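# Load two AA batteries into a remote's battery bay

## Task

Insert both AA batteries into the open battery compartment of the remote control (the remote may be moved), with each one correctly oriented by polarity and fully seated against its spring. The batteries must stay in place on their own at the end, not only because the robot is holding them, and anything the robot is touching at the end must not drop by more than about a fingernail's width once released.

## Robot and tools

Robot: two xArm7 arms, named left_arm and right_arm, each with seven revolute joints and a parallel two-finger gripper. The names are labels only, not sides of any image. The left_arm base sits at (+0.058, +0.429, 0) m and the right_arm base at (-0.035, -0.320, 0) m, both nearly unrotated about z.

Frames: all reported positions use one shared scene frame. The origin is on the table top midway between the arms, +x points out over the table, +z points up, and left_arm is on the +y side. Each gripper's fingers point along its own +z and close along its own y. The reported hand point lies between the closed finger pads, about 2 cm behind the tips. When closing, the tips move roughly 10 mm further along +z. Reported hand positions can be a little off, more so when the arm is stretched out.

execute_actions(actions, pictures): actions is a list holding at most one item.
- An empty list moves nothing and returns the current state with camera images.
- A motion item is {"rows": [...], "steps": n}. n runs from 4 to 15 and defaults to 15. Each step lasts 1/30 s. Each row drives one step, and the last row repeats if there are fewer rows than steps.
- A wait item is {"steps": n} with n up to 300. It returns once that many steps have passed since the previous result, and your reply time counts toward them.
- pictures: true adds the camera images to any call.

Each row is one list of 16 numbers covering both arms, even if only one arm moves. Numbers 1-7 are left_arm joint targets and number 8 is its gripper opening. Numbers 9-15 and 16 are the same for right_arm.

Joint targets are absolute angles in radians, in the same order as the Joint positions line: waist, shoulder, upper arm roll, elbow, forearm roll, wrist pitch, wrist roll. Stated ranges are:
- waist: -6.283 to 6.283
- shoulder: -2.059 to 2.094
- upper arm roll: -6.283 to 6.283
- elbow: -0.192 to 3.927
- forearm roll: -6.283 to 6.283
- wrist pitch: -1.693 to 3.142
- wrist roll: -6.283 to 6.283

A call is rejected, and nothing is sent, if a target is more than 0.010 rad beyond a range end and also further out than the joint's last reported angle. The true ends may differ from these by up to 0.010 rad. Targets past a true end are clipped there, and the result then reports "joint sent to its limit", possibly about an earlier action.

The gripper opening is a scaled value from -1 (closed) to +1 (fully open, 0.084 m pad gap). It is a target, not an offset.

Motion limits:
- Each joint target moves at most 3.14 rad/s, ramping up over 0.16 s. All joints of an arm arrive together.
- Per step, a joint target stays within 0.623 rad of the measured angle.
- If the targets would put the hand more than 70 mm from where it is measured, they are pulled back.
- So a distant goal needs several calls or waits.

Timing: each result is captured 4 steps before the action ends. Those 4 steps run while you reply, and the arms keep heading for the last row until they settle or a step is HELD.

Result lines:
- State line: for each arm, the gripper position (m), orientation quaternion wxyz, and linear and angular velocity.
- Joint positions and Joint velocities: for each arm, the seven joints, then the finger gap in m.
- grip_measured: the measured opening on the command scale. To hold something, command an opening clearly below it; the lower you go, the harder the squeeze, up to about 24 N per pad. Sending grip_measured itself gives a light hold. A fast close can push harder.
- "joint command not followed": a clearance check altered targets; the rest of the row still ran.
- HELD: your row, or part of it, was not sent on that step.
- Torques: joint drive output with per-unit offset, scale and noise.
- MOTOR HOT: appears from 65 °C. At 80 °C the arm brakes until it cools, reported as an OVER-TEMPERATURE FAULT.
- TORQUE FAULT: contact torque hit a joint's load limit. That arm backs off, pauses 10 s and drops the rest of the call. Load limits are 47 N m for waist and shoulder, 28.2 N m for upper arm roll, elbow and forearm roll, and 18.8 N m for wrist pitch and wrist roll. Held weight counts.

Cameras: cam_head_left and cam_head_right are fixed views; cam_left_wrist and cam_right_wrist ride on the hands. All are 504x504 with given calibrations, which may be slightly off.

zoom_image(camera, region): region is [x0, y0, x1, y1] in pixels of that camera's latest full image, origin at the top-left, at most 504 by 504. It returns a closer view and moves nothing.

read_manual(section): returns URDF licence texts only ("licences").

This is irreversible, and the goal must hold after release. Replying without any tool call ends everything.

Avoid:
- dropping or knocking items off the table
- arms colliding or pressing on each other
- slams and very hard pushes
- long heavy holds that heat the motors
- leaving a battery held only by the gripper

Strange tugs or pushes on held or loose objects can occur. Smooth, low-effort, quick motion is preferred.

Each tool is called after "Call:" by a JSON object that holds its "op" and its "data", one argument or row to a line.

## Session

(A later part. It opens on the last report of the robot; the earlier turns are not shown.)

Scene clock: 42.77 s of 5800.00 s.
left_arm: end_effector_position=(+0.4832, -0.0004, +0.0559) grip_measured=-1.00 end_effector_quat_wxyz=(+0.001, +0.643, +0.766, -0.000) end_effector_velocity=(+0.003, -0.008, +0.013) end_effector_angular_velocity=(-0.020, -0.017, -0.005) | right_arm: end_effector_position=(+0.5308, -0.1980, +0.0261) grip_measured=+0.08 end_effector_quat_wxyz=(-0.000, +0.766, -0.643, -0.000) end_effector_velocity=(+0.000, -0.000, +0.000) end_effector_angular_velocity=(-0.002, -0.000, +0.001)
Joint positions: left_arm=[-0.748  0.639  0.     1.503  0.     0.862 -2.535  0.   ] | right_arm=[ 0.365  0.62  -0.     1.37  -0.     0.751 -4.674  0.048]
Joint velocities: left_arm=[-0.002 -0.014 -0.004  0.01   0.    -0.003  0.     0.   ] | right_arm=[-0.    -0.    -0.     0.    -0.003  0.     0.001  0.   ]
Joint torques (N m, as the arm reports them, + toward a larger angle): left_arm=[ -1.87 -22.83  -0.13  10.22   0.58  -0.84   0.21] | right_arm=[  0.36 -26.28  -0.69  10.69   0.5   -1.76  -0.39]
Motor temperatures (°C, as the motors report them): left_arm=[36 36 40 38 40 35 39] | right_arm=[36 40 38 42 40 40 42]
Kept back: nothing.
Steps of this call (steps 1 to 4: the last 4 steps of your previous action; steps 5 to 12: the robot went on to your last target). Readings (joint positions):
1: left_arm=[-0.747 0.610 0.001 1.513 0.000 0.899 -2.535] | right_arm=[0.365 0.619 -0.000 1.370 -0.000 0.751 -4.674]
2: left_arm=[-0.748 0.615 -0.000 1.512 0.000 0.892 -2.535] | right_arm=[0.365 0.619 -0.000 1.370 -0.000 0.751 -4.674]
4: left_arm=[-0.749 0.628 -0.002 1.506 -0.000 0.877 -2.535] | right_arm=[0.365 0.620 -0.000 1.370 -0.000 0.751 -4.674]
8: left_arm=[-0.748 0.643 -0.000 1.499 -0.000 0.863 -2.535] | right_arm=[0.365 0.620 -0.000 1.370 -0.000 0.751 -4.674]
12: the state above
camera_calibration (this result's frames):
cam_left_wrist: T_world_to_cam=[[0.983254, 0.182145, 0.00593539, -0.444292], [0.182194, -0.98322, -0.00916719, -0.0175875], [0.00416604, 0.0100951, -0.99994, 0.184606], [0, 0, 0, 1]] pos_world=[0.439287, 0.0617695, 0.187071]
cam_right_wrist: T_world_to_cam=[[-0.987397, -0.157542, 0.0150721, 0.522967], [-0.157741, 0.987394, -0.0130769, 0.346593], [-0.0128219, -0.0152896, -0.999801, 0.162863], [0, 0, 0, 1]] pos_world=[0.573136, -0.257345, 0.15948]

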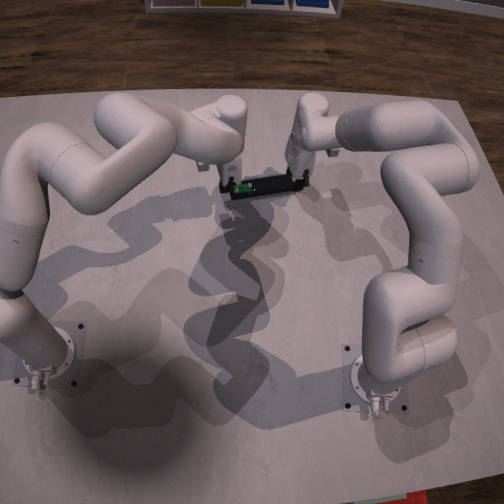

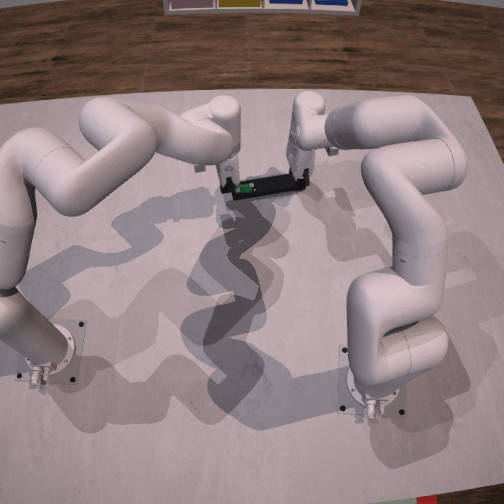

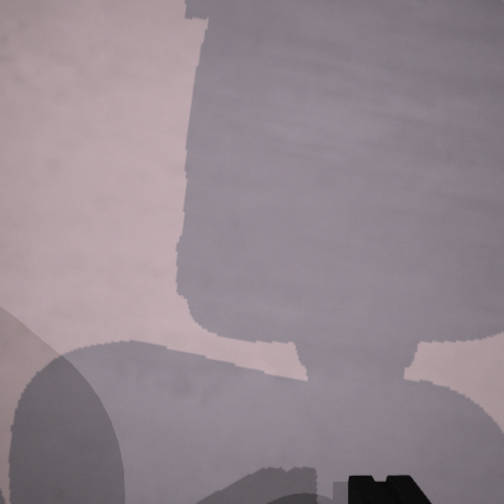

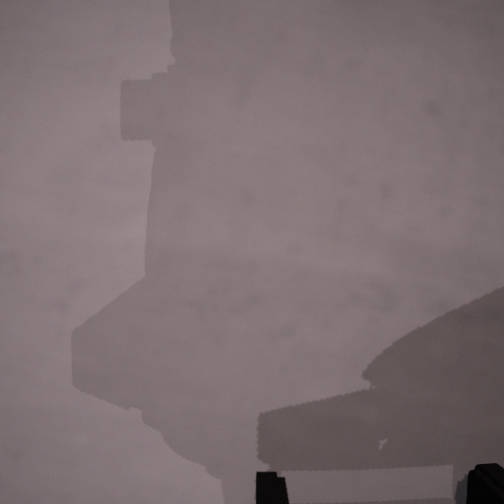

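Call:
{"op": "execute_actions", "data": {
  "actions": [
    {"rows":[[-0.7493,0.6437,0,1.5084,0,0.8646,-2.5363,-1,0.3647,0.6195,0,1.3704,0,0.7509,-4.674,-0.3],[-0.7506,0.6477,0,1.5152,0,0.8675,-2.5376,-1,0.3647,0.6195,0,1.3704,0,0.7509,-4.674,-0.3],[-0.752,0.6518,0,1.5221,0,0.8703,-2.539,-1,0.3647,0.6195,0,1.3704,0,0.7509,-4.674,-0.3],[-0.7533,0.6558,0,1.5289,0,0.8732,-2.5403,-1,0.3647,0.6195,0,1.3704,0,0.7509,-4.674,-0.3],[-0.7547,0.6598,0,1.5358,0,0.876,-2.5417,-1,0.3647,0.6195,0,1.3704,0,0.7509,-4.674,-0.3],[-0.756,0.6638,0,1.5427,0,0.8789,-2.543,-1,0.3647,0.6195,0,1.3704,0,0.7509,-4.674,-0.3],[-0.7574,0.6678,0,1.5495,0,0.8817,-2.5444,-1,0.3647,0.6195,0,1.3704,0,0.7509,-4.674,-0.3],[-0.7588,0.6718,0,1.5564,0,0.8845,-2.5458,-1,0.3647,0.6195,0,1.3704,0,0.7509,-4.674,-0.3],[-0.7601,0.6758,0,1.5632,0,0.8874,-2.5471,-1,0.3647,0.6195,0,1.3704,0,0.7509,-4.674,-0.3],[-0.7615,0.6799,0,1.5701,0,0.8902,-2.5485,-1,0.3647,0.6195,0,1.3704,0,0.7509,-4.674,-0.3],[-0.7628,0.6839,0,1.5769,0,0.8931,-2.5498,-1,0.3647,0.6195,0,1.3704,0,0.7509,-4.674,-0.3],[-0.7642,0.6879,0,1.5838,0,0.8959,-2.5512,-1,0.3647,0.6195,0,1.3704,0,0.7509,-4.674,-0.3]],"steps":15}
  ]
}}

Call:
{"op": "execute_actions", "data": {
  "actions": [
    {"steps":10}
  ],
  "pictures": true
}}

Call:
{"op": "zoom_image", "data": {
  "camera": "cam_head_left",
  "region": [210,160,290,210]
}}

Scene clock: 43.60 s of 5800.00 s.
left_arm: end_effector_position=(+0.4851, -0.0131, +0.0550) grip_measured=-1.00 end_effector_quat_wxyz=(-0.000, +0.643, +0.766, +0.000) end_effector_velocity=(+0.014, -0.033, -0.002) end_effector_angular_velocity=(+0.013, +0.001, +0.016) | right_arm: end_effector_position=(+0.5309, -0.1984, +0.0261) grip_measured=+0.08 end_effector_quat_wxyz=(+0.000, +0.766, -0.643, +0.000) end_effector_velocity=(+0.002, -0.010, +0.000) end_effector_angular_velocity=(-0.009, -0.001, -0.012)
Joint positions: left_arm=[-0.76   0.676  0.     1.563  0.     0.888 -2.547  0.   ] | right_arm=[ 0.365  0.619 -0.     1.37  -0.     0.751 -4.674  0.048]
Joint velocities: left_arm=[-0.033  0.12   0.012  0.2    0.001  0.092 -0.041  0.   ] | right_arm=[-0.005 -0.001 -0.012  0.    -0.003  0.002 -0.     0.   ]
Joint torques (N m, as the arm reports them, + toward a larger angle): left_arm=[ -2.08 -24.61  -0.4   11.35   0.32  -1.3    0.31] | right_arm=[  1.24 -26.01   0.23  10.8    0.67  -1.9   -0.31]
Motor temperatures (°C, as the motors report them): left_arm=[36 36 40 38 40 35 39] | right_arm=[36 40 38 42 40 40 42]
Steps of this call (steps 1 to 14: the robot went on to your last target; steps 15 to 25: the first 11 steps of this action). Readings (joint positions):
15: left_arm=[-0.748 0.640 -0.000 1.502 -0.000 0.862 -2.535] | right_arm=[0.365 0.619 -0.000 1.370 -0.000 0.751 -4.674]
16: left_arm=[-0.748 0.641 0.000 1.504 0.000 0.863 -2.536] | right_arm=[0.365 0.619 -0.000 1.370 -0.000 0.751 -4.674]
18: left_arm=[-0.750 0.648 0.000 1.516 0.000 0.868 -2.538] | right_arm=[0.365 0.619 -0.000 1.370 0.000 0.751 -4.674]
22: left_arm=[-0.756 0.664 -0.000 1.543 -0.000 0.879 -2.543] | right_arm=[0.365 0.619 -0.000 1.370 -0.000 0.751 -4.674]
25: the state above

Scene clock: 43.93 s of 5800.00 s.
left_arm: end_effector_position=(+0.4864, -0.0170, +0.0550) grip_measured=-1.00 end_effector_quat_wxyz=(-0.000, +0.642, +0.766, +0.000) end_effector_velocity=(-0.001, -0.003, +0.001) end_effector_angular_velocity=(-0.004, -0.002, -0.005) | right_arm: end_effector_position=(+0.5311, -0.1995, +0.0261) grip_measured=+0.08 end_effector_quat_wxyz=(+0.000, +0.765, -0.644, +0.000) end_effector_velocity=(-0.000, +0.003, +0.000) end_effector_angular_velocity=(+0.002, -0.001, +0.004)
Joint positions: left_arm=[-0.764  0.688  0.001  1.583  0.     0.896 -2.551  0.   ] | right_arm=[ 0.364  0.619 -0.002  1.37  -0.     0.751 -4.674  0.048]
Joint velocities: left_arm=[-0.002 -0.    -0.003  0.002  0.002 -0.001 -0.001  0.   ] | right_arm=[ 0.002 -0.     0.004 -0.    -0.    -0.001  0.001 -0.   ]
Joint torques (N m, as the arm reports them, + toward a larger angle): left_arm=[ -4.4  -24.36  -1.78  11.45   0.38  -1.28   0.14] | right_arm=[  5.01 -26.23   3.65  10.73   1.2   -1.96  -0.29]
Motor temperatures (°C, as the motors report them): left_arm=[36 36 40 38 40 35 39] | right_arm=[36 40 38 42 40 40 42]
Kept back: nothing.
Steps of this call (steps 1 to 4: the last 4 steps of your previous action; steps 5 to 10: the robot went on to your last target). Readings (joint positions):
1: left_arm=[-0.761 0.680 0.001 1.570 0.000 0.891 -2.548] | right_arm=[0.364 0.619 -0.001 1.370 -0.000 0.751 -4.674]
2: left_arm=[-0.762 0.684 0.001 1.576 0.000 0.894 -2.550] | right_arm=[0.364 0.619 -0.001 1.370 -0.000 0.751 -4.674]
4: left_arm=[-0.763 0.687 0.001 1.582 0.000 0.896 -2.551] | right_arm=[0.364 0.619 -0.002 1.370 -0.000 0.751 -4.674]
8: left_arm=[-0.764 0.688 0.001 1.583 0.000 0.896 -2.551] | right_arm=[0.364 0.619 -0.002 1.370 -0.000 0.751 -4.674]
10: the state above
camera_calibration (this result's frames):
cam_left_wrist: T_world_to_cam=[[0.983114, 0.182931, 0.00488119, -0.444244], [0.182977, -0.98305, -0.0115221, -0.0347293], [0.00269069, 0.0122207, -0.999922, 0.184604], [0, 0, 0, 1]] pos_world=[0.4426, 0.0448695, 0.186358]
cam_right_wrist: T_world_to_cam=[[-0.987693, -0.155679, 0.015043, 0.523564], [-0.155892, 0.987672, -0.0141804, 0.347182], [-0.01265, -0.016351, -0.999786, 0.162552], [0, 0, 0, 1]] pos_world=[0.5733, -0.258736, 0.159564]

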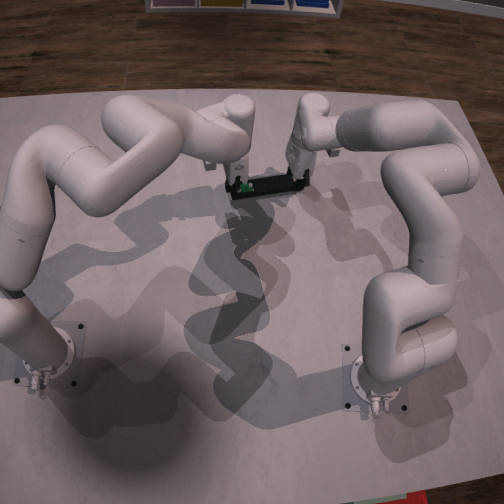

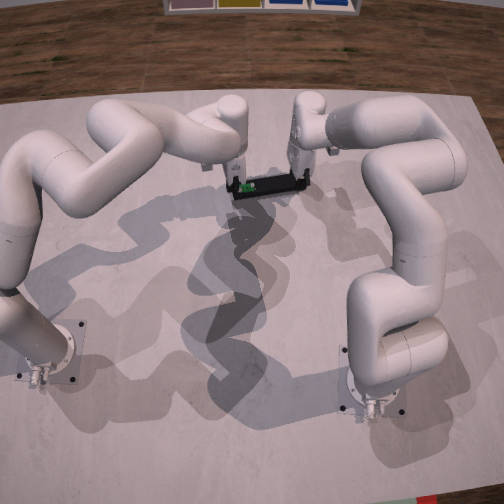

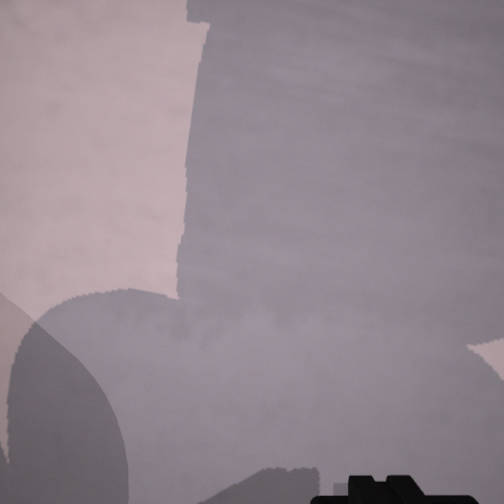

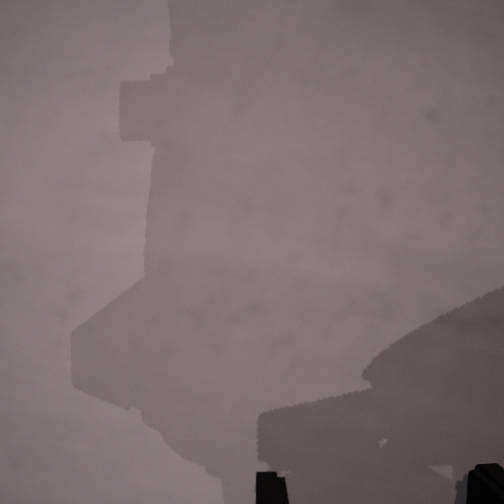

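Region (210, 160, 290, 210) of cam_head_left's 504x504 image, scaled by 6.300, with more detail than that image has; it fills the top 315 rows of this view, and the rest is white.

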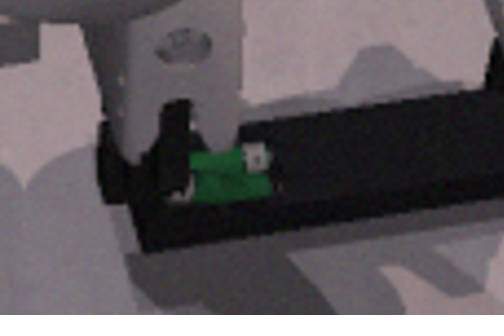

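Call:
{"op": "execute_actions", "data": {
  "actions": [
    {"rows":[[-0.7651,0.6906,0,1.5884,0,0.8978,-2.5521,-1,0.3647,0.6195,0,1.3704,0,0.7509,-4.674,-0.3],[-0.766,0.6933,0,1.5929,0,0.8997,-2.553,-1,0.3647,0.6195,0,1.3704,0,0.7509,-4.674,-0.3],[-0.7669,0.6959,0,1.5975,0,0.9016,-2.5539,-1,0.3647,0.6195,0,1.3704,0,0.7509,-4.674,-0.3],[-0.7678,0.6986,0,1.6021,0,0.9035,-2.5548,-1,0.3647,0.6195,0,1.3704,0,0.7509,-4.674,-0.3],[-0.7687,0.7013,0,1.6067,0,0.9054,-2.5557,-1,0.3647,0.6195,0,1.3704,0,0.7509,-4.674,-0.3]],"steps":15}
  ],
  "pictures": true
}}

Call:
{"op": "zoom_image", "data": {
  "camera": "cam_head_left",
  "region": [210,160,290,210]
}}

Scene clock: 44.80 s of 5800.00 s.
left_arm: end_effector_position=(+0.4873, -0.0213, +0.0547) grip_measured=-1.00 end_effector_quat_wxyz=(-0.001, +0.642, +0.767, +0.001) end_effector_velocity=(+0.001, -0.001, +0.002) end_effector_angular_velocity=(-0.004, -0.002, +0.001) | right_arm: end_effector_position=(+0.5310, -0.1991, +0.0261) grip_measured=+0.08 end_effector_quat_wxyz=(+0.000, +0.765, -0.644, +0.000) end_effector_velocity=(+0.000, -0.000, -0.000) end_effector_angular_velocity=(+0.001, -0.000, -0.001)
Joint positions: left_arm=[-0.768  0.701  0.001  1.606  0.     0.906 -2.556  0.   ] | right_arm=[ 0.364  0.619 -0.001  1.37  -0.     0.751 -4.674  0.048]
Joint velocities: left_arm=[ 0.002 -0.003 -0.001  0.001 -0.    -0.001 -0.     0.   ] | right_arm=[-0.001 -0.     0.001 -0.001  0.    -0.001 -0.     0.   ]
Joint torques (N m, as the arm reports them, + toward a larger angle): left_arm=[ -8.15 -24.51  -4.18  12.21  -0.47  -2.12   0.15] | right_arm=[  8.19 -26.06   7.01  10.76   1.74  -2.12  -0.16]
Motor temperatures (°C, as the motors report them): left_arm=[36 36 40 38 40 35 39] | right_arm=[36 40 38 42 40 40 42]
Steps of this call (steps 1 to 15: the robot went on to your last target; steps 16 to 26: the first 11 steps of this action). Readings (joint positions):
16: left_arm=[-0.764 0.688 0.000 1.584 0.000 0.896 -2.551] | right_arm=[0.364 0.619 -0.000 1.370 -0.000 0.751 -4.674]
17: left_arm=[-0.764 0.689 0.000 1.586 0.000 0.897 -2.552] | right_arm=[0.365 0.619 -0.000 1.370 -0.000 0.751 -4.674]
19: left_arm=[-0.766 0.693 0.001 1.593 0.000 0.900 -2.553] | right_arm=[0.365 0.619 -0.000 1.370 -0.000 0.751 -4.674]
23: left_arm=[-0.768 0.701 0.001 1.605 0.000 0.906 -2.556] | right_arm=[0.364 0.619 -0.001 1.370 -0.000 0.751 -4.674]
26: the state above
camera_calibration (this result's frames):
cam_left_wrist: T_world_to_cam=[[0.983023, 0.183422, 0.00470776, -0.444265], [0.183467, -0.982945, -0.0126194, -0.0393018], [0.0023128, 0.0132689, -0.999909, 0.184489], [0, 0, 0, 1]] pos_world=[0.443507, 0.0404083, 0.186068]
cam_right_wrist: T_world_to_cam=[[-0.987589, -0.156329, 0.015168, 0.523313], [-0.15654, 0.987574, -0.0138969, 0.347071], [-0.0128071, -0.0160988, -0.999788, 0.162687], [0, 0, 0, 1]] pos_world=[0.573232, -0.25833, 0.159538]

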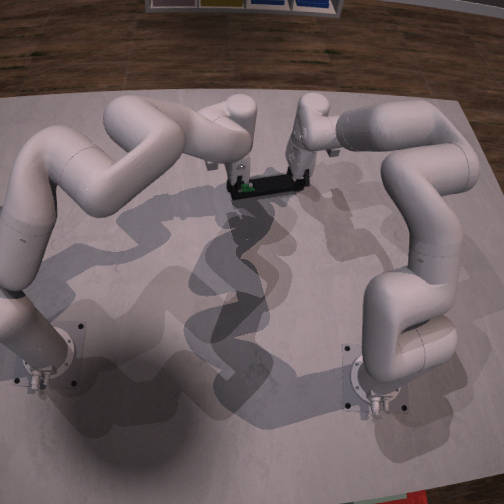

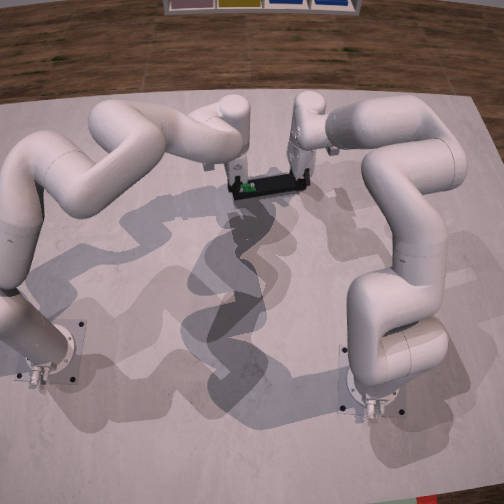

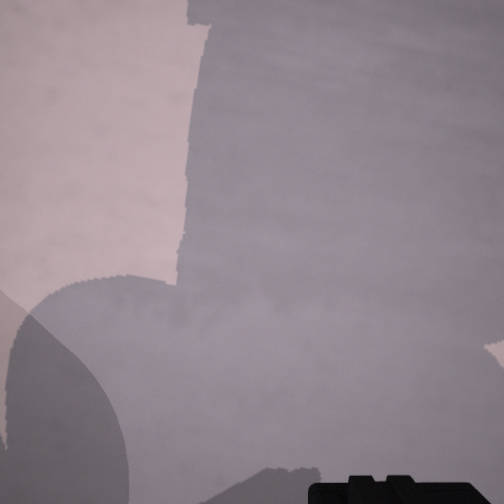

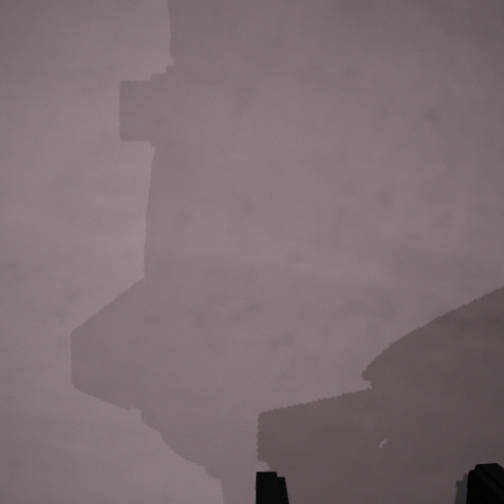

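Region (210, 160, 290, 210) of cam_head_left's 504x504 image, scaled by 6.300, with more detail than that image has; it fills the top 315 rows of this view, and the rest is white.

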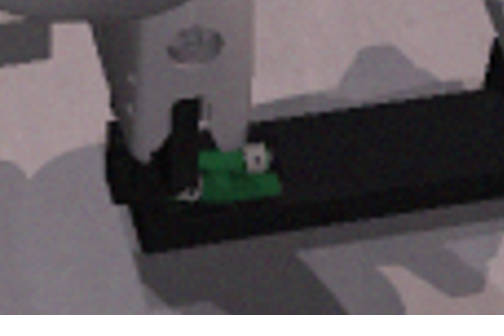

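Call:
{"op": "execute_actions", "data": {
  "actions": [
    {"rows":[[-0.7687,0.7029,0,1.6063,0,0.9034,-2.5557,-1,0.3647,0.6195,0,1.3704,0,0.7509,-4.674,-0.3],[-0.7687,0.7045,0,1.606,0,0.9015,-2.5557,-1,0.3647,0.6195,0,1.3704,0,0.7509,-4.674,-0.3],[-0.7687,0.7061,0,1.6056,0,0.8995,-2.5557,-1,0.3647,0.6195,0,1.3704,0,0.7509,-4.674,-0.3],[-0.7687,0.7077,0,1.6052,0,0.8975,-2.5557,-1,0.3647,0.6195,0,1.3704,0,0.7509,-4.674,-0.3],[-0.7687,0.7093,0,1.6049,0,0.8956,-2.5557,-1,0.3647,0.6195,0,1.3704,0,0.7509,-4.674,-0.3],[-0.7687,0.7109,0,1.6045,0,0.8936,-2.5557,-1,0.3647,0.6195,0,1.3704,0,0.7509,-4.674,-0.3],[-0.7687,0.7125,0,1.6042,0,0.8917,-2.5557,-1,0.3647,0.6195,0,1.3704,0,0.7509,-4.674,-0.3],[-0.7687,0.7141,0,1.6038,0,0.8897,-2.5557,-1,0.3647,0.6195,0,1.3704,0,0.7509,-4.674,-0.3]],"steps":15}
  ],
  "pictures": true
}}

Call:
{"op": "zoom_image", "data": {
  "camera": "cam_head_left",
  "region": [210,160,290,210]
}}

Scene clock: 45.67 s of 5800.00 s.
left_arm: end_effector_position=(+0.4860, -0.0210, +0.0451) grip_measured=-1.00 end_effector_quat_wxyz=(-0.002, +0.643, +0.766, +0.000) end_effector_velocity=(-0.001, -0.003, -0.002) end_effector_angular_velocity=(-0.002, -0.003, -0.006) | right_arm: end_effector_position=(+0.5311, -0.1992, +0.0261) grip_measured=+0.08 end_effector_quat_wxyz=(+0.000, +0.765, -0.644, +0.000) end_effector_velocity=(-0.000, +0.001, +0.000) end_effector_angular_velocity=(+0.002, -0.001, -0.000)
Joint positions: left_arm=[-0.768  0.716  0.     1.602  0.     0.891 -2.556  0.   ] | right_arm=[ 0.364  0.619 -0.001  1.37  -0.     0.751 -4.674  0.048]
Joint velocities: left_arm=[-0.004  0.006 -0.     0.002  0.001 -0.007  0.001  0.   ] | right_arm=[ 0.001 -0.001  0.001 -0.     0.002 -0.     0.    -0.   ]
Joint torques (N m, as the arm reports them, + toward a larger angle): left_arm=[-10.65 -27.22  -6.59  14.18  -0.91  -3.32   0.24] | right_arm=[ 13.41 -25.9   12.11  10.94   2.61  -2.27  -0.1 ]
Motor temperatures (°C, as the motors report them): left_arm=[36 36 40 38 40 35 39] | right_arm=[36 40 38 42 40 40 42]
Steps of this call (steps 1 to 4: the last 4 steps of your previous action; steps 5 to 15: the robot went on to your last target; steps 16 to 26: the first 11 steps of this action). Readings (joint positions):
16: left_arm=[-0.768 0.701 0.001 1.606 0.000 0.906 -2.556] | right_arm=[0.364 0.619 -0.001 1.370 -0.000 0.751 -4.674]
17: left_arm=[-0.768 0.702 0.001 1.606 0.000 0.905 -2.556] | right_arm=[0.364 0.619 -0.001 1.370 -0.000 0.751 -4.674]
19: left_arm=[-0.768 0.704 0.001 1.606 0.000 0.902 -2.556] | right_arm=[0.364 0.619 -0.001 1.370 -0.000 0.751 -4.674]
23: left_arm=[-0.768 0.712 0.001 1.603 0.000 0.894 -2.556] | right_arm=[0.364 0.619 -0.001 1.370 -0.000 0.751 -4.674]
26: the state above
camera_calibration (this result's frames):
cam_left_wrist: T_world_to_cam=[[0.983201, 0.18251, 0.00223377, -0.442981], [0.182523, -0.983084, -0.0152296, -0.0383916], [-0.000583576, 0.0153815, -0.999882, 0.176394], [0, 0, 0, 1]] pos_world=[0.44265, 0.040393, 0.176777]
cam_right_wrist: T_world_to_cam=[[-0.987634, -0.156056, 0.0150058, 0.523461], [-0.156265, 0.987616, -0.0139827, 0.347087], [-0.0126379, -0.0161547, -0.99979, 0.162589], [0, 0, 0, 1]] pos_world=[0.57328, -0.258473, 0.159553]

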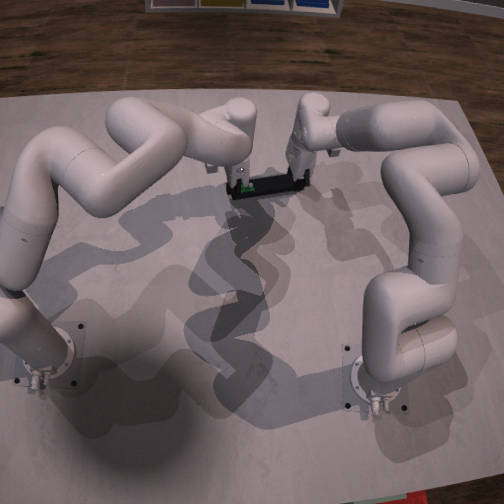

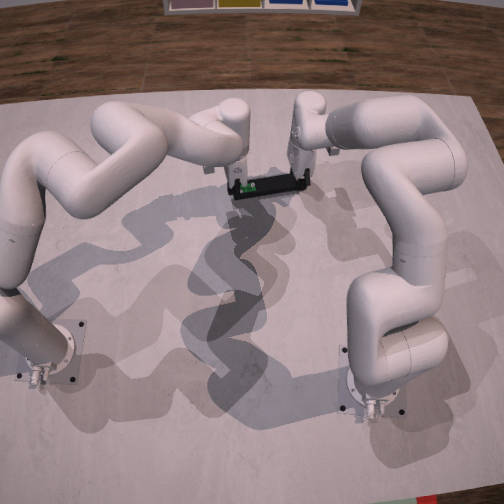

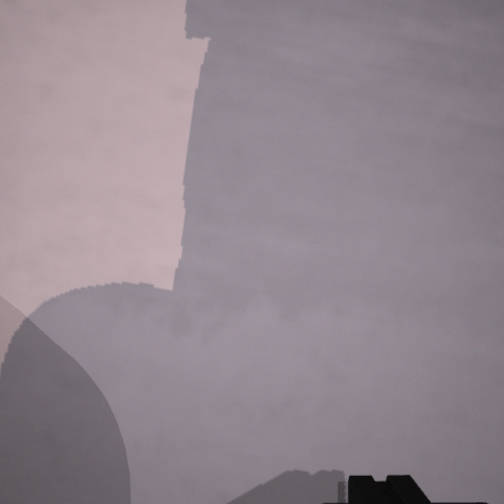

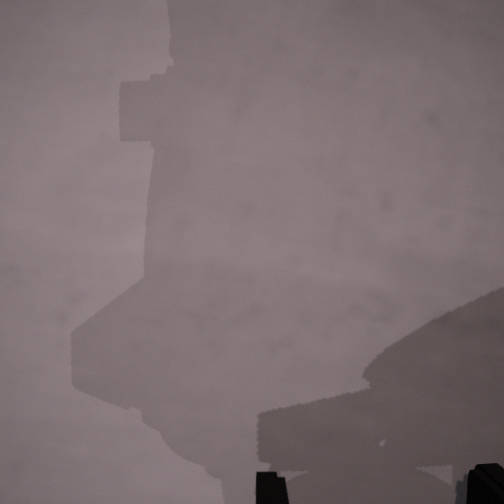

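Region (210, 160, 290, 210) of cam_head_left's 504x504 image, scaled by 6.300, with more detail than that image has; it fills the top 315 rows of this view, and the rest is white.

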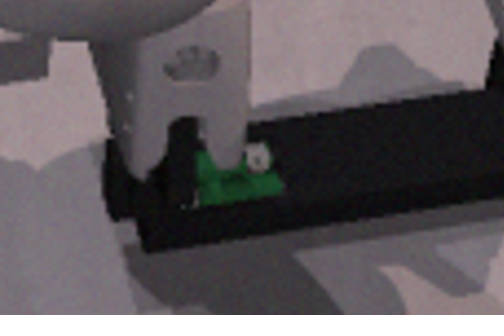

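Call:
{"op": "execute_actions", "data": {
  "actions": [
    {"rows":[[-0.7678,0.7114,0,1.5992,0,0.8878,-2.5548,-1,0.3647,0.6195,0,1.3704,0,0.7509,-4.674,-0.3],[-0.7669,0.7087,0,1.5947,0,0.8859,-2.5539,-1,0.3647,0.6195,0,1.3704,0,0.7509,-4.674,-0.3],[-0.766,0.7061,0,1.5901,0,0.884,-2.553,-1,0.3647,0.6195,0,1.3704,0,0.7509,-4.674,-0.3],[-0.7651,0.7034,0,1.5855,0,0.8821,-2.5521,-1,0.3647,0.6195,0,1.3704,0,0.7509,-4.674,-0.3],[-0.7642,0.7007,0,1.581,0,0.8803,-2.5512,-1,0.3647,0.6195,0,1.3704,0,0.7509,-4.674,-0.3],[-0.7633,0.698,0,1.5764,0,0.8784,-2.5503,-1,0.3647,0.6195,0,1.3704,0,0.7509,-4.674,-0.3],[-0.7624,0.6953,0,1.5718,0,0.8765,-2.5494,-1,0.3647,0.6195,0,1.3704,0,0.7509,-4.674,-0.3],[-0.7615,0.6927,0,1.5672,0,0.8746,-2.5485,-1,0.3647,0.6195,0,1.3704,0,0.7509,-4.674,-0.3],[-0.7601,0.6886,0,1.5604,0,0.8717,-2.5471,-1,0.3647,0.6195,0,1.3704,0,0.7509,-4.674,-0.3],[-0.7587,0.6846,0,1.5535,0,0.8689,-2.5457,-1,0.3647,0.6195,0,1.3704,0,0.7509,-4.674,-0.3],[-0.7574,0.6806,0,1.5467,0,0.8661,-2.5444,-1,0.3647,0.6195,0,1.3704,0,0.7509,-4.674,-0.3],[-0.756,0.6766,0,1.5398,0,0.8632,-2.543,-1,0.3647,0.6195,0,1.3704,0,0.7509,-4.674,-0.3],[-0.7542,0.6712,0,1.5307,0,0.8595,-2.5412,-1,0.3647,0.6195,0,1.3704,0,0.7509,-4.674,-0.3],[-0.7524,0.6659,0,1.5215,0,0.8557,-2.5394,-1,0.3647,0.6195,0,1.3704,0,0.7509,-4.674,-0.3],[-0.7506,0.6605,0,1.5124,0,0.8519,-2.5376,-1,0.3647,0.6195,0,1.3704,0,0.7509,-4.674,-0.3]],"steps":15}
  ]
}}

Call:
{"op": "execute_actions", "data": {
  "actions": [
    {"steps":8}
  ],
  "pictures": true
}}

Call:
{"op": "zoom_image", "data": {
  "camera": "cam_head_left",
  "region": [210,160,290,210]
}}

Scene clock: 46.40 s of 5800.00 s.
left_arm: end_effector_position=(+0.4845, -0.0156, +0.0484) grip_measured=-1.00 end_effector_quat_wxyz=(+0.002, +0.644, +0.765, -0.001) end_effector_velocity=(-0.011, +0.032, +0.003) end_effector_angular_velocity=(-0.014, -0.003, -0.010) | right_arm: end_effector_position=(+0.5303, -0.1951, +0.0260) grip_measured=+0.08 end_effector_quat_wxyz=(-0.001, +0.767, -0.642, -0.001) end_effector_velocity=(-0.004, +0.020, -0.000) end_effector_angular_velocity=(+0.014, +0.003, +0.026)
Joint positions: left_arm=[-0.761  0.688 -0.002  1.562 -0.001  0.87  -2.547  0.   ] | right_arm=[ 0.366  0.62   0.003  1.37   0.001  0.751 -4.674  0.048]
Joint velocities: left_arm=[ 0.033 -0.112 -0.01  -0.187 -0.002 -0.087  0.037  0.   ] | right_arm=[ 0.012  0.001  0.021 -0.     0.003 -0.     0.    -0.   ]
Joint torques (N m, as the arm reports them, + toward a larger angle): left_arm=[ -6.88 -25.41  -3.6   12.2   -0.14  -2.11   0.17] | right_arm=[  9.54 -25.97   8.34  10.72   1.79  -1.95  -0.24]
Motor temperatures (°C, as the motors report them): left_arm=[36 36 40 39 40 36 39] | right_arm=[36 40 38 42 40 40 42]
Steps of this call (steps 1 to 4: the last 4 steps of your previous action; steps 5 to 11: the robot went on to your last target; steps 12 to 22: the first 11 steps of this action). Readings (joint positions):
12: left_arm=[-0.768 0.714 0.001 1.603 0.000 0.890 -2.556] | right_arm=[0.364 0.619 -0.001 1.370 -0.000 0.751 -4.674]
13: left_arm=[-0.768 0.713 0.001 1.601 0.000 0.889 -2.555] | right_arm=[0.364 0.619 -0.001 1.370 -0.000 0.751 -4.674]
15: left_arm=[-0.767 0.709 -0.001 1.595 -0.000 0.885 -2.554] | right_arm=[0.364 0.619 -0.001 1.370 -0.000 0.751 -4.674]
19: left_arm=[-0.764 0.697 -0.002 1.577 -0.000 0.877 -2.550] | right_arm=[0.365 0.620 0.001 1.370 0.000 0.751 -4.674]
22: the state above

Scene clock: 46.67 s of 5800.00 s.
left_arm: end_effector_position=(+0.4822, -0.0068, +0.0492) grip_measured=-1.00 end_effector_quat_wxyz=(+0.003, +0.644, +0.765, -0.002) end_effector_velocity=(+0.002, +0.013, -0.005) end_effector_angular_velocity=(+0.018, +0.005, +0.007) | right_arm: end_effector_position=(+0.5295, -0.1917, +0.0260) grip_measured=+0.08 end_effector_quat_wxyz=(-0.002, +0.768, -0.640, -0.002) end_effector_velocity=(+0.002, -0.011, -0.000) end_effector_angular_velocity=(-0.009, +0.000, -0.013)
Joint positions: left_arm=[-0.753  0.66  -0.003  1.516 -0.001  0.85  -2.538  0.   ] | right_arm=[ 0.369  0.62   0.007  1.37   0.001  0.751 -4.674  0.048]
Joint velocities: left_arm=[ 0.007 -0.005  0.009 -0.022  0.005 -0.001  0.004  0.   ] | right_arm=[-0.006 -0.001 -0.013 -0.001 -0.002  0.002 -0.001  0.   ]
Joint torques (N m, as the arm reports them, + toward a larger angle): left_arm=[ -2.16 -23.84  -0.02  10.54   0.59  -0.73   0.19] | right_arm=[ -1.62 -26.26  -2.09  10.81   0.43  -1.82  -0.37]
Motor temperatures (°C, as the motors report them): left_arm=[36 36 40 39 40 36 39] | right_arm=[36 40 38 42 40 40 42]
Kept back: nothing.
Steps of this call (steps 1 to 4: the last 4 steps of your previous action; steps 5 to 8: the robot went on to your last target). Readings (joint positions):
1: left_arm=[-0.760 0.684 -0.003 1.555 -0.001 0.867 -2.546] | right_arm=[0.367 0.620 0.004 1.370 0.001 0.751 -4.674]
2: left_arm=[-0.759 0.680 -0.003 1.549 -0.001 0.864 -2.544] | right_arm=[0.367 0.620 0.005 1.370 0.001 0.751 -4.674]
4: left_arm=[-0.756 0.671 -0.003 1.533 -0.001 0.857 -2.541] | right_arm=[0.367 0.620 0.005 1.370 0.001 0.751 -4.674]
8: the state above
camera_calibration (this result's frames):
cam_left_wrist: T_world_to_cam=[[0.984025, 0.177935, 0.00585371, -0.442507], [0.177962, -0.984028, -0.00438304, -0.021943], [0.00498032, 0.00535476, -0.999973, 0.177464], [0, 0, 0, 1]] pos_world=[0.438459, 0.0561947, 0.179954]
cam_right_wrist: T_world_to_cam=[[-0.986061, -0.165687, 0.0151984, 0.520357], [-0.165825, 0.98612, -0.00832378, 0.344046], [-0.0136083, -0.010728, -0.99985, 0.164183], [0, 0, 0, 1]] pos_world=[0.57239, -0.251293, 0.159113]

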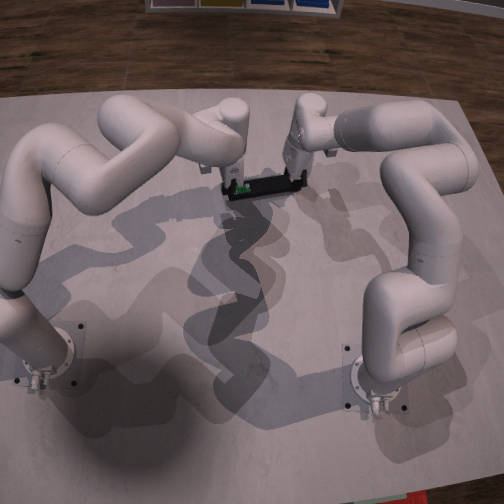

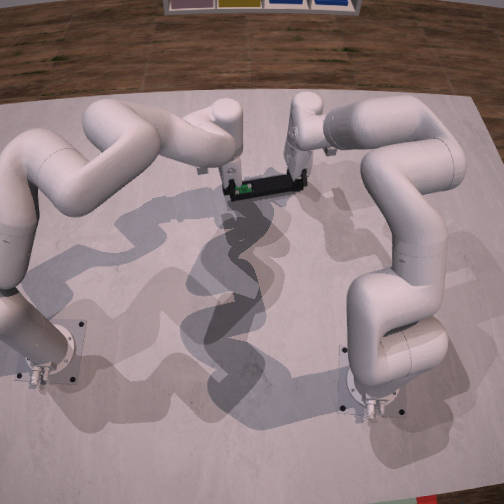

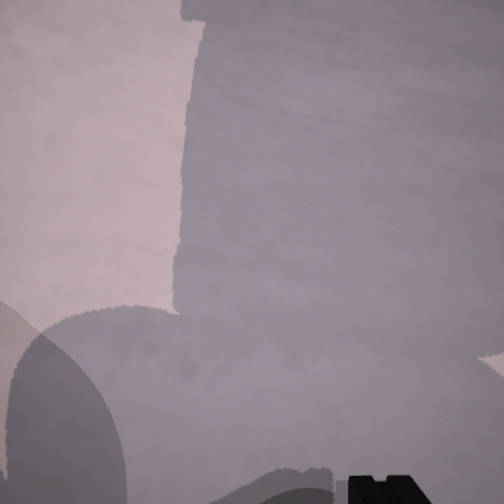

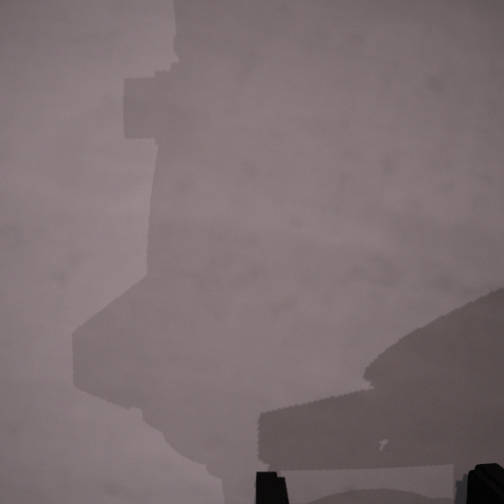

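Region (210, 160, 290, 210) of cam_head_left's 504x504 image, scaled by 6.300, with more detail than that image has; it fills the top 315 rows of this view, and the rest is white.

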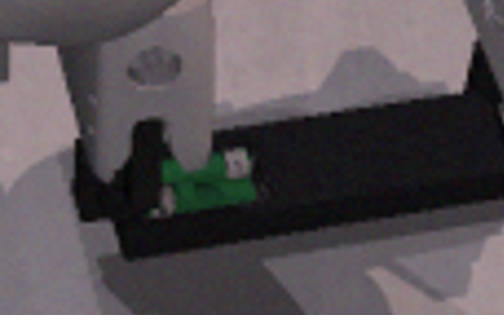

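Call:
{"op": "execute_actions", "data": {
  "actions": [
    {"rows":[[-0.7506,0.657,0,1.5132,0,0.856,-2.5376,-1,0.3647,0.6195,0,1.3704,0,0.7509,-4.674,-0.3],[-0.7506,0.652,0,1.514,0,0.862,-2.5376,-1,0.3647,0.6195,0,1.3704,0,0.7509,-4.674,-0.3],[-0.7506,0.645,0,1.516,0,0.871,-2.5376,-1,0.3647,0.6195,0,1.3704,0,0.7509,-4.674,-0.3],[-0.7506,0.635,0,1.519,0,0.884,-2.5376,-1,0.3647,0.6195,0,1.3704,0,0.7509,-4.674,-0.3],[-0.7506,0.625,0,1.522,0,0.897,-2.5376,-1,0.3647,0.6195,0,1.3704,0,0.7509,-4.674,-0.3],[-0.7506,0.6165,0,1.524,0,0.908,-2.5376,-0.9,0.3647,0.6195,0,1.3704,0,0.7509,-4.674,-0.3],[-0.7506,0.6165,0,1.524,0,0.908,-2.5376,-0.8,0.3647,0.6195,0,1.3704,0,0.7509,-4.674,-0.3],[-0.757,0.64,0,1.566,0,0.927,-2.544,-0.7,0.3647,0.6195,0,1.3704,0,0.7509,-4.674,-0.3],[-0.764,0.663,0,1.608,0,0.946,-2.551,-0.6,0.3647,0.6195,0,1.3704,0,0.7509,-4.674,-0.3],[-0.771,0.686,0,1.65,0,0.965,-2.558,-0.5,0.3647,0.6195,0,1.3704,0,0.7509,-4.674,-0.3],[-0.778,0.71,0,1.693,0,0.984,-2.565,-0.45,0.3647,0.6195,0,1.3704,0,0.7509,-4.674,-0.3],[-0.7854,0.733,0,1.735,0,1.002,-2.5724,-0.43,0.3647,0.6195,0,1.3704,0,0.7509,-4.674,-0.3]],"steps":15}
  ]
}}

Call:
{"op": "execute_actions", "data": {
  "actions": [
    {"steps":14}
  ],
  "pictures": true
}}

Call:
{"op": "zoom_image", "data": {
  "camera": "cam_left_wrist",
  "region": [280,340,504,504]
}}

Scene clock: 47.63 s of 5800.00 s.
left_arm: end_effector_position=(+0.4891, -0.0141, +0.0791) grip_measured=-0.50 end_effector_quat_wxyz=(+0.003, +0.641, +0.767, +0.000) end_effector_velocity=(+0.051, -0.184, -0.008) end_effector_angular_velocity=(+0.051, +0.035, +0.017) | right_arm: end_effector_position=(+0.5308, -0.1980, +0.0261) grip_measured=+0.08 end_effector_quat_wxyz=(-0.000, +0.766, -0.643, -0.000) end_effector_velocity=(+0.001, -0.000, +0.000) end_effector_angular_velocity=(+0.000, -0.001, -0.001)
Joint positions: left_arm=[-0.759  0.646  0.002  1.587  0.     0.936 -2.547  0.022] | right_arm=[ 0.365  0.619  0.     1.37   0.     0.751 -4.674  0.048]
Joint velocities: left_arm=[-0.163  0.623  0.015  1.034  0.002  0.472 -0.169  0.078] | right_arm=[-0.     0.    -0.     0.001 -0.    -0.     0.001 -0.   ]
Joint torques (N m, as the arm reports them, + toward a larger angle): left_arm=[ -8.15 -20.8   -2.48  11.13   0.53  -0.74   0.11] | right_arm=[  0.12 -26.23  -0.93  10.75   0.38  -1.82  -0.41]
Motor temperatures (°C, as the motors report them): left_arm=[36 36 40 39 40 36 39] | right_arm=[36 40 38 42 40 40 42]
Steps of this call (steps 1 to 18: the robot went on to your last target; steps 19 to 29: the first 11 steps of this action). Readings (joint positions):
19: left_arm=[-0.751 0.660 -0.000 1.512 -0.000 0.852 -2.538] | right_arm=[0.365 0.619 0.000 1.370 0.000 0.751 -4.674]
20: left_arm=[-0.751 0.659 -0.000 1.512 -0.000 0.854 -2.538] | right_arm=[0.365 0.619 0.000 1.370 0.000 0.751 -4.674]
22: left_arm=[-0.751 0.652 0.000 1.513 -0.000 0.864 -2.538] | right_arm=[0.365 0.619 0.000 1.370 0.000 0.751 -4.674]
26: left_arm=[-0.751 0.620 -0.000 1.524 0.000 0.902 -2.538] | right_arm=[0.365 0.619 0.000 1.370 0.000 0.751 -4.674]
29: the state above

Scene clock: 48.10 s of 5800.00 s.
left_arm: end_effector_position=(+0.4926, -0.0428, +0.0790) grip_measured=-0.45 end_effector_quat_wxyz=(+0.000, +0.642, +0.766, +0.000) end_effector_velocity=(-0.012, -0.011, -0.002) end_effector_angular_velocity=(-0.004, +0.010, -0.022) | right_arm: end_effector_position=(+0.5308, -0.1980, +0.0261) grip_measured=+0.08 end_effector_quat_wxyz=(-0.000, +0.766, -0.643, -0.000) end_effector_velocity=(-0.000, -0.000, -0.001) end_effector_angular_velocity=(-0.001, +0.001, -0.000)
Joint positions: left_arm=[-0.785  0.733  0.001  1.734  0.     1.002 -2.572  0.024] | right_arm=[ 0.365  0.619  0.     1.37   0.     0.751 -4.674  0.048]
Joint velocities: left_arm=[-0.011  0.004 -0.015  0.001  0.     0.001 -0.001  0.   ] | right_arm=[-0.     0.001 -0.    -0.    -0.001  0.     0.     0.   ]
Joint torques (N m, as the arm reports them, + toward a larger angle): left_arm=[ -1.81 -25.98  -0.21  11.26   0.73  -0.8    0.25] | right_arm=[  0.2  -26.33  -1.03  10.74   0.42  -1.84  -0.33]
Motor temperatures (°C, as the motors report them): left_arm=[36 36 40 39 40 36 39] | right_arm=[36 40 38 42 40 40 42]
Kept back: nothing.
Steps of this call (steps 1 to 4: the last 4 steps of your previous action; steps 5 to 14: the robot went on to your last target). Readings (joint positions):
1: left_arm=[-0.765 0.668 0.002 1.624 0.000 0.953 -2.554] | right_arm=[0.365 0.619 0.000 1.370 0.000 0.751 -4.674]
2: left_arm=[-0.772 0.692 0.001 1.662 0.000 0.970 -2.560] | right_arm=[0.365 0.619 0.000 1.370 0.000 0.751 -4.674]
4: left_arm=[-0.784 0.727 -0.002 1.720 -0.000 0.994 -2.569] | right_arm=[0.365 0.619 0.000 1.370 0.000 0.751 -4.674]
8: left_arm=[-0.787 0.734 -0.002 1.734 -0.000 1.002 -2.572] | right_arm=[0.365 0.619 0.000 1.370 0.000 0.751 -4.674]
14: the state above
camera_calibration (this result's frames):
cam_left_wrist: T_world_to_cam=[[0.98306, 0.183215, 0.0051239, -0.445704], [0.183262, -0.983001, -0.0111189, -0.0611513], [0.00299965, 0.0118696, -0.999925, 0.208736], [0, 0, 0, 1]] pos_world=[0.448734, 0.01907, 0.210325]
cam_right_wrist: T_world_to_cam=[[-0.987396, -0.15755, 0.0150715, 0.522964], [-0.157749, 0.987393, -0.0130731, 0.346592], [-0.0128219, -0.0152858, -0.999801, 0.162864], [0, 0, 0, 1]] pos_world=[0.573136, -0.257339, 0.159481]

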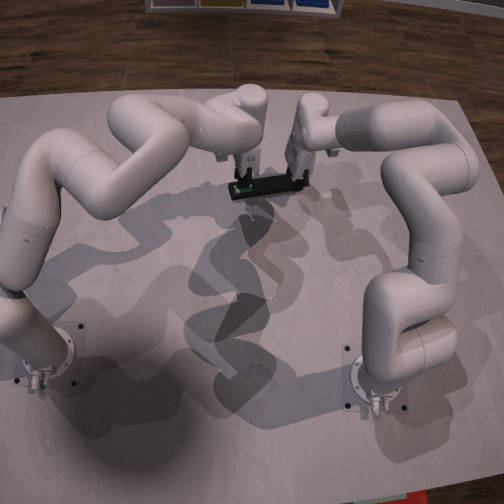

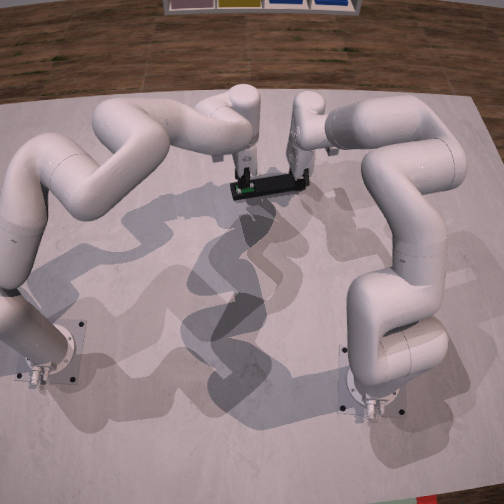

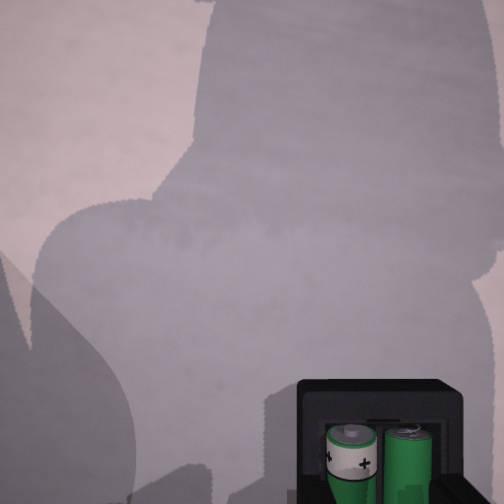

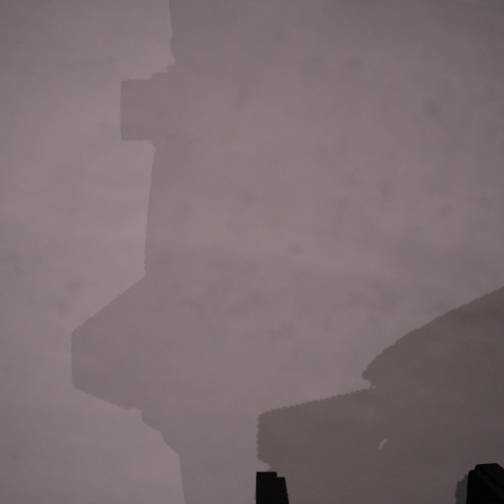

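Region (280, 340, 504, 504) of cam_left_wrist's 504x504 image, scaled by 2.250, with more detail than that image has; it fills the top 369 rows of this view, and the rest is white.

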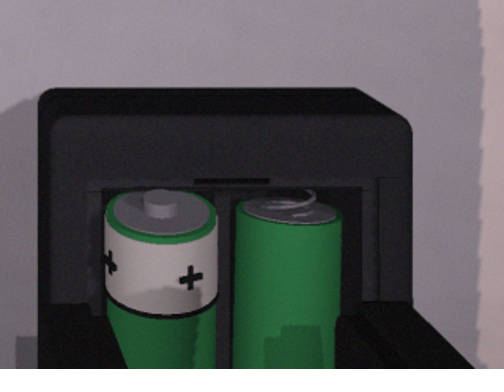

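Call:
{"op": "execute_actions", "data": {
  "actions": [
    {"rows":[[-0.790,0.727,0,1.725,0,0.998,-2.577,-0.43,0.3647,0.6195,0,1.3704,0,0.7509,-4.674,-0.3],[-0.795,0.721,0,1.714,0,0.993,-2.582,-0.43,0.3647,0.6195,0,1.3704,0,0.7509,-4.674,-0.3],[-0.800,0.715,0,1.703,0,0.988,-2.587,-0.43,0.3647,0.6195,0,1.3704,0,0.7509,-4.674,-0.3],[-0.805,0.71,0,1.693,0,0.983,-2.592,-0.43,0.3647,0.6195,0,1.3704,0,0.7509,-4.674,-0.3],[-0.8098,0.704,0,1.6827,0,0.9787,-2.5968,-0.43,0.3647,0.6195,0,1.3704,0,0.7509,-4.674,-0.3],[-0.8098,0.704,0,1.6827,0,0.9787,-2.5968,-0.43,0.3647,0.6195,0,1.3704,0,0.7509,-4.674,-0.3],[-0.8098,0.704,0,1.6827,0,0.9787,-2.5968,-0.43,0.3647,0.6195,0,1.3704,0,0.7509,-4.674,-0.3],[-0.8098,0.709,0,1.6808,0,0.9718,-2.5968,-0.43,0.3647,0.6195,0,1.3704,0,0.7509,-4.674,-0.3],[-0.8098,0.714,0,1.679,0,0.965,-2.5968,-0.43,0.3647,0.6195,0,1.3704,0,0.7509,-4.674,-0.3],[-0.8098,0.719,0,1.6772,0,0.9582,-2.5968,-0.43,0.3647,0.6195,0,1.3704,0,0.7509,-4.674,-0.3],[-0.8098,0.724,0,1.6755,0,0.9515,-2.5968,-0.43,0.3647,0.6195,0,1.3704,0,0.7509,-4.674,-0.3]],"steps":15}
  ]
}}

Call:
{"op": "execute_actions", "data": {
  "actions": [
    {"steps":8}
  ],
  "pictures": true
}}

Call:
{"op": "zoom_image", "data": {
  "camera": "cam_left_wrist",
  "region": [280,340,504,504]
}}

Scene clock: 49.57 s of 5800.00 s.
left_arm: end_effector_position=(+0.4744, -0.0498, +0.0729) grip_measured=-0.45 end_effector_quat_wxyz=(+0.002, +0.644, +0.765, -0.001) end_effector_velocity=(+0.030, +0.030, -0.103) end_effector_angular_velocity=(+0.031, -0.009, +0.059) | right_arm: end_effector_position=(+0.5308, -0.1980, +0.0261) grip_measured=+0.08 end_effector_quat_wxyz=(-0.000, +0.766, -0.643, -0.000) end_effector_velocity=(-0.001, -0.000, -0.001) end_effector_angular_velocity=(+0.001, +0.002, -0.002)
Joint positions: left_arm=[-0.811  0.713 -0.001  1.681 -0.     0.964 -2.597  0.024] | right_arm=[ 0.365  0.619  0.     1.37   0.     0.751 -4.674  0.048]
Joint velocities: left_arm=[ 0.028  0.15   0.039 -0.056  0.002 -0.189 -0.002 -0.   ] | right_arm=[-0.001  0.001  0.    -0.001  0.002  0.    -0.    -0.   ]
Joint torques (N m, as the arm reports them, + toward a larger angle): left_arm=[ -1.01 -22.99   0.18  10.28   0.57  -0.71   0.19] | right_arm=[  0.15 -26.22  -0.96  10.79   0.37  -1.88  -0.38]
Motor temperatures (°C, as the motors report them): left_arm=[36 36 40 39 40 36 39] | right_arm=[36 40 38 42 40 40 42]
Steps of this call (steps 1 to 30: the robot went on to your last target; steps 31 to 33: nothing new was sent; steps 34 to 44: the first 11 steps of this action). Readings (joint positions):
34: left_arm=[-0.786 0.733 0.000 1.735 -0.000 1.002 -2.573] | right_arm=[0.365 0.619 0.000 1.370 0.000 0.751 -4.674]
35: left_arm=[-0.787 0.731 0.001 1.731 0.000 1.000 -2.574] | right_arm=[0.365 0.619 0.000 1.370 0.000 0.751 -4.674]
37: left_arm=[-0.794 0.721 0.002 1.714 0.000 0.993 -2.582] | right_arm=[0.365 0.619 0.000 1.370 0.000 0.751 -4.674]
41: left_arm=[-0.811 0.705 -0.003 1.684 -0.000 0.980 -2.596] | right_arm=[0.365 0.619 0.000 1.370 0.000 0.751 -4.674]
44: the state above

Scene clock: 49.83 s of 5800.00 s.
left_arm: end_effector_position=(+0.4752, -0.0481, +0.0650) grip_measured=-0.45 end_effector_quat_wxyz=(+0.001, +0.643, +0.766, -0.000) end_effector_velocity=(+0.001, -0.015, +0.019) end_effector_angular_velocity=(-0.034, -0.023, -0.013) | right_arm: end_effector_position=(+0.5308, -0.1980, +0.0261) grip_measured=+0.08 end_effector_quat_wxyz=(-0.000, +0.766, -0.643, -0.000) end_effector_velocity=(+0.000, +0.000, +0.000) end_effector_angular_velocity=(-0.000, -0.001, +0.000)
Joint positions: left_arm=[-0.81   0.724 -0.     1.676  0.     0.951 -2.597  0.024] | right_arm=[ 0.365  0.619  0.     1.37   0.     0.751 -4.674  0.048]
Joint velocities: left_arm=[-0.007 -0.019 -0.008  0.017 -0.    -0.004  0.     0.   ] | right_arm=[ 0.001  0.    -0.     0.    -0.    -0.001  0.001 -0.   ]
Joint torques (N m, as the arm reports them, + toward a larger angle): left_arm=[ -1.35 -24.03   0.25  10.48   0.43  -0.79   0.05] | right_arm=[  0.23 -26.28  -1.11  10.74   0.36  -1.75  -0.38]
Motor temperatures (°C, as the motors report them): left_arm=[36 36 40 39 40 36 39] | right_arm=[36 40 38 42 40 40 42]
Kept back: nothing.
Steps of this call (steps 1 to 4: the last 4 steps of your previous action; steps 5 to 8: the robot went on to your last target). Readings (joint positions):
1: left_arm=[-0.810 0.718 -0.000 1.679 -0.000 0.958 -2.597] | right_arm=[0.365 0.619 0.000 1.370 0.000 0.751 -4.674]
2: left_arm=[-0.809 0.722 0.001 1.676 0.000 0.955 -2.597] | right_arm=[0.365 0.619 0.000 1.370 0.000 0.751 -4.674]
4: left_arm=[-0.809 0.726 0.001 1.673 0.000 0.953 -2.597] | right_arm=[0.365 0.619 0.000 1.370 0.000 0.751 -4.674]
8: the state above
camera_calibration (this result's frames):
cam_left_wrist: T_world_to_cam=[[0.98327, 0.18208, 0.00523067, -0.427801], [0.182125, -0.983225, -0.00991711, -0.0628786], [0.00333721, 0.0107038, -0.999937, 0.194588], [0, 0, 0, 1]] pos_world=[0.431446, 0.0139875, 0.19619]
cam_right_wrist: T_world_to_cam=[[-0.987397, -0.157545, 0.0150714, 0.522966], [-0.157744, 0.987393, -0.013075, 0.346592], [-0.0128215, -0.0152876, -0.999801, 0.162863], [0, 0, 0, 1]] pos_world=[0.573136, -0.257342, 0.159481]

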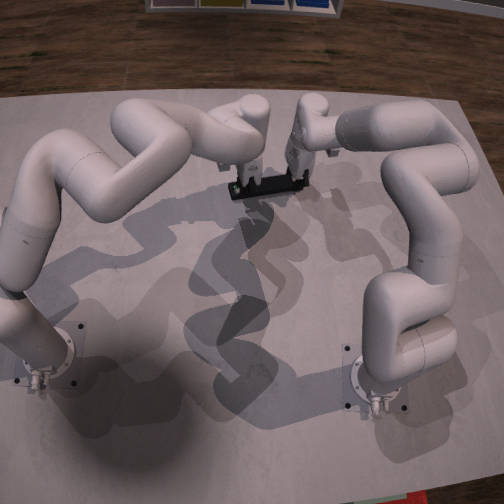

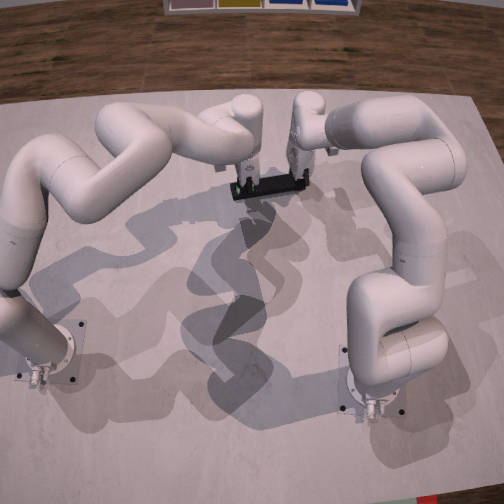

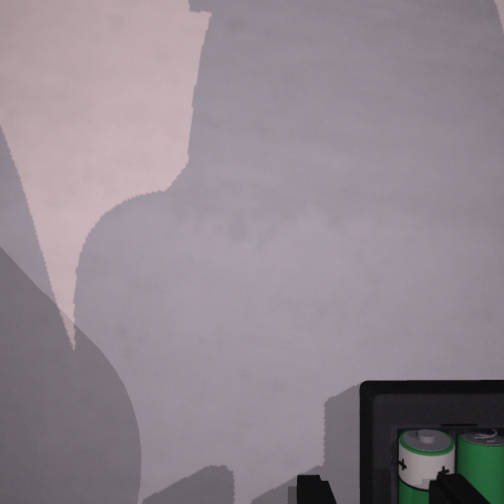

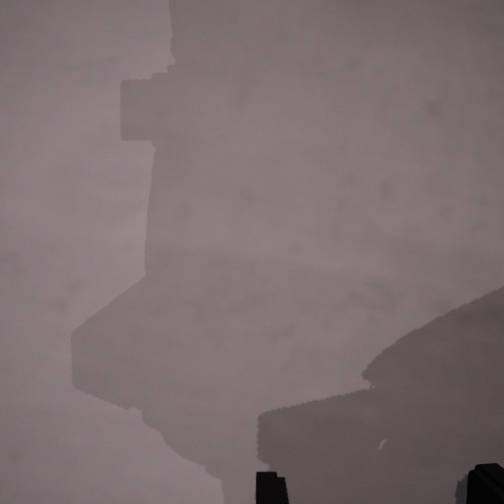

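Region (280, 340, 504, 504) of cam_left_wrist's 504x504 image, scaled by 2.250, with more detail than that image has; it fills the top 369 rows of this view, and the rest is white.

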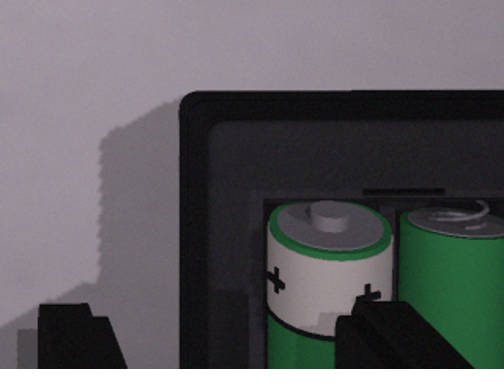

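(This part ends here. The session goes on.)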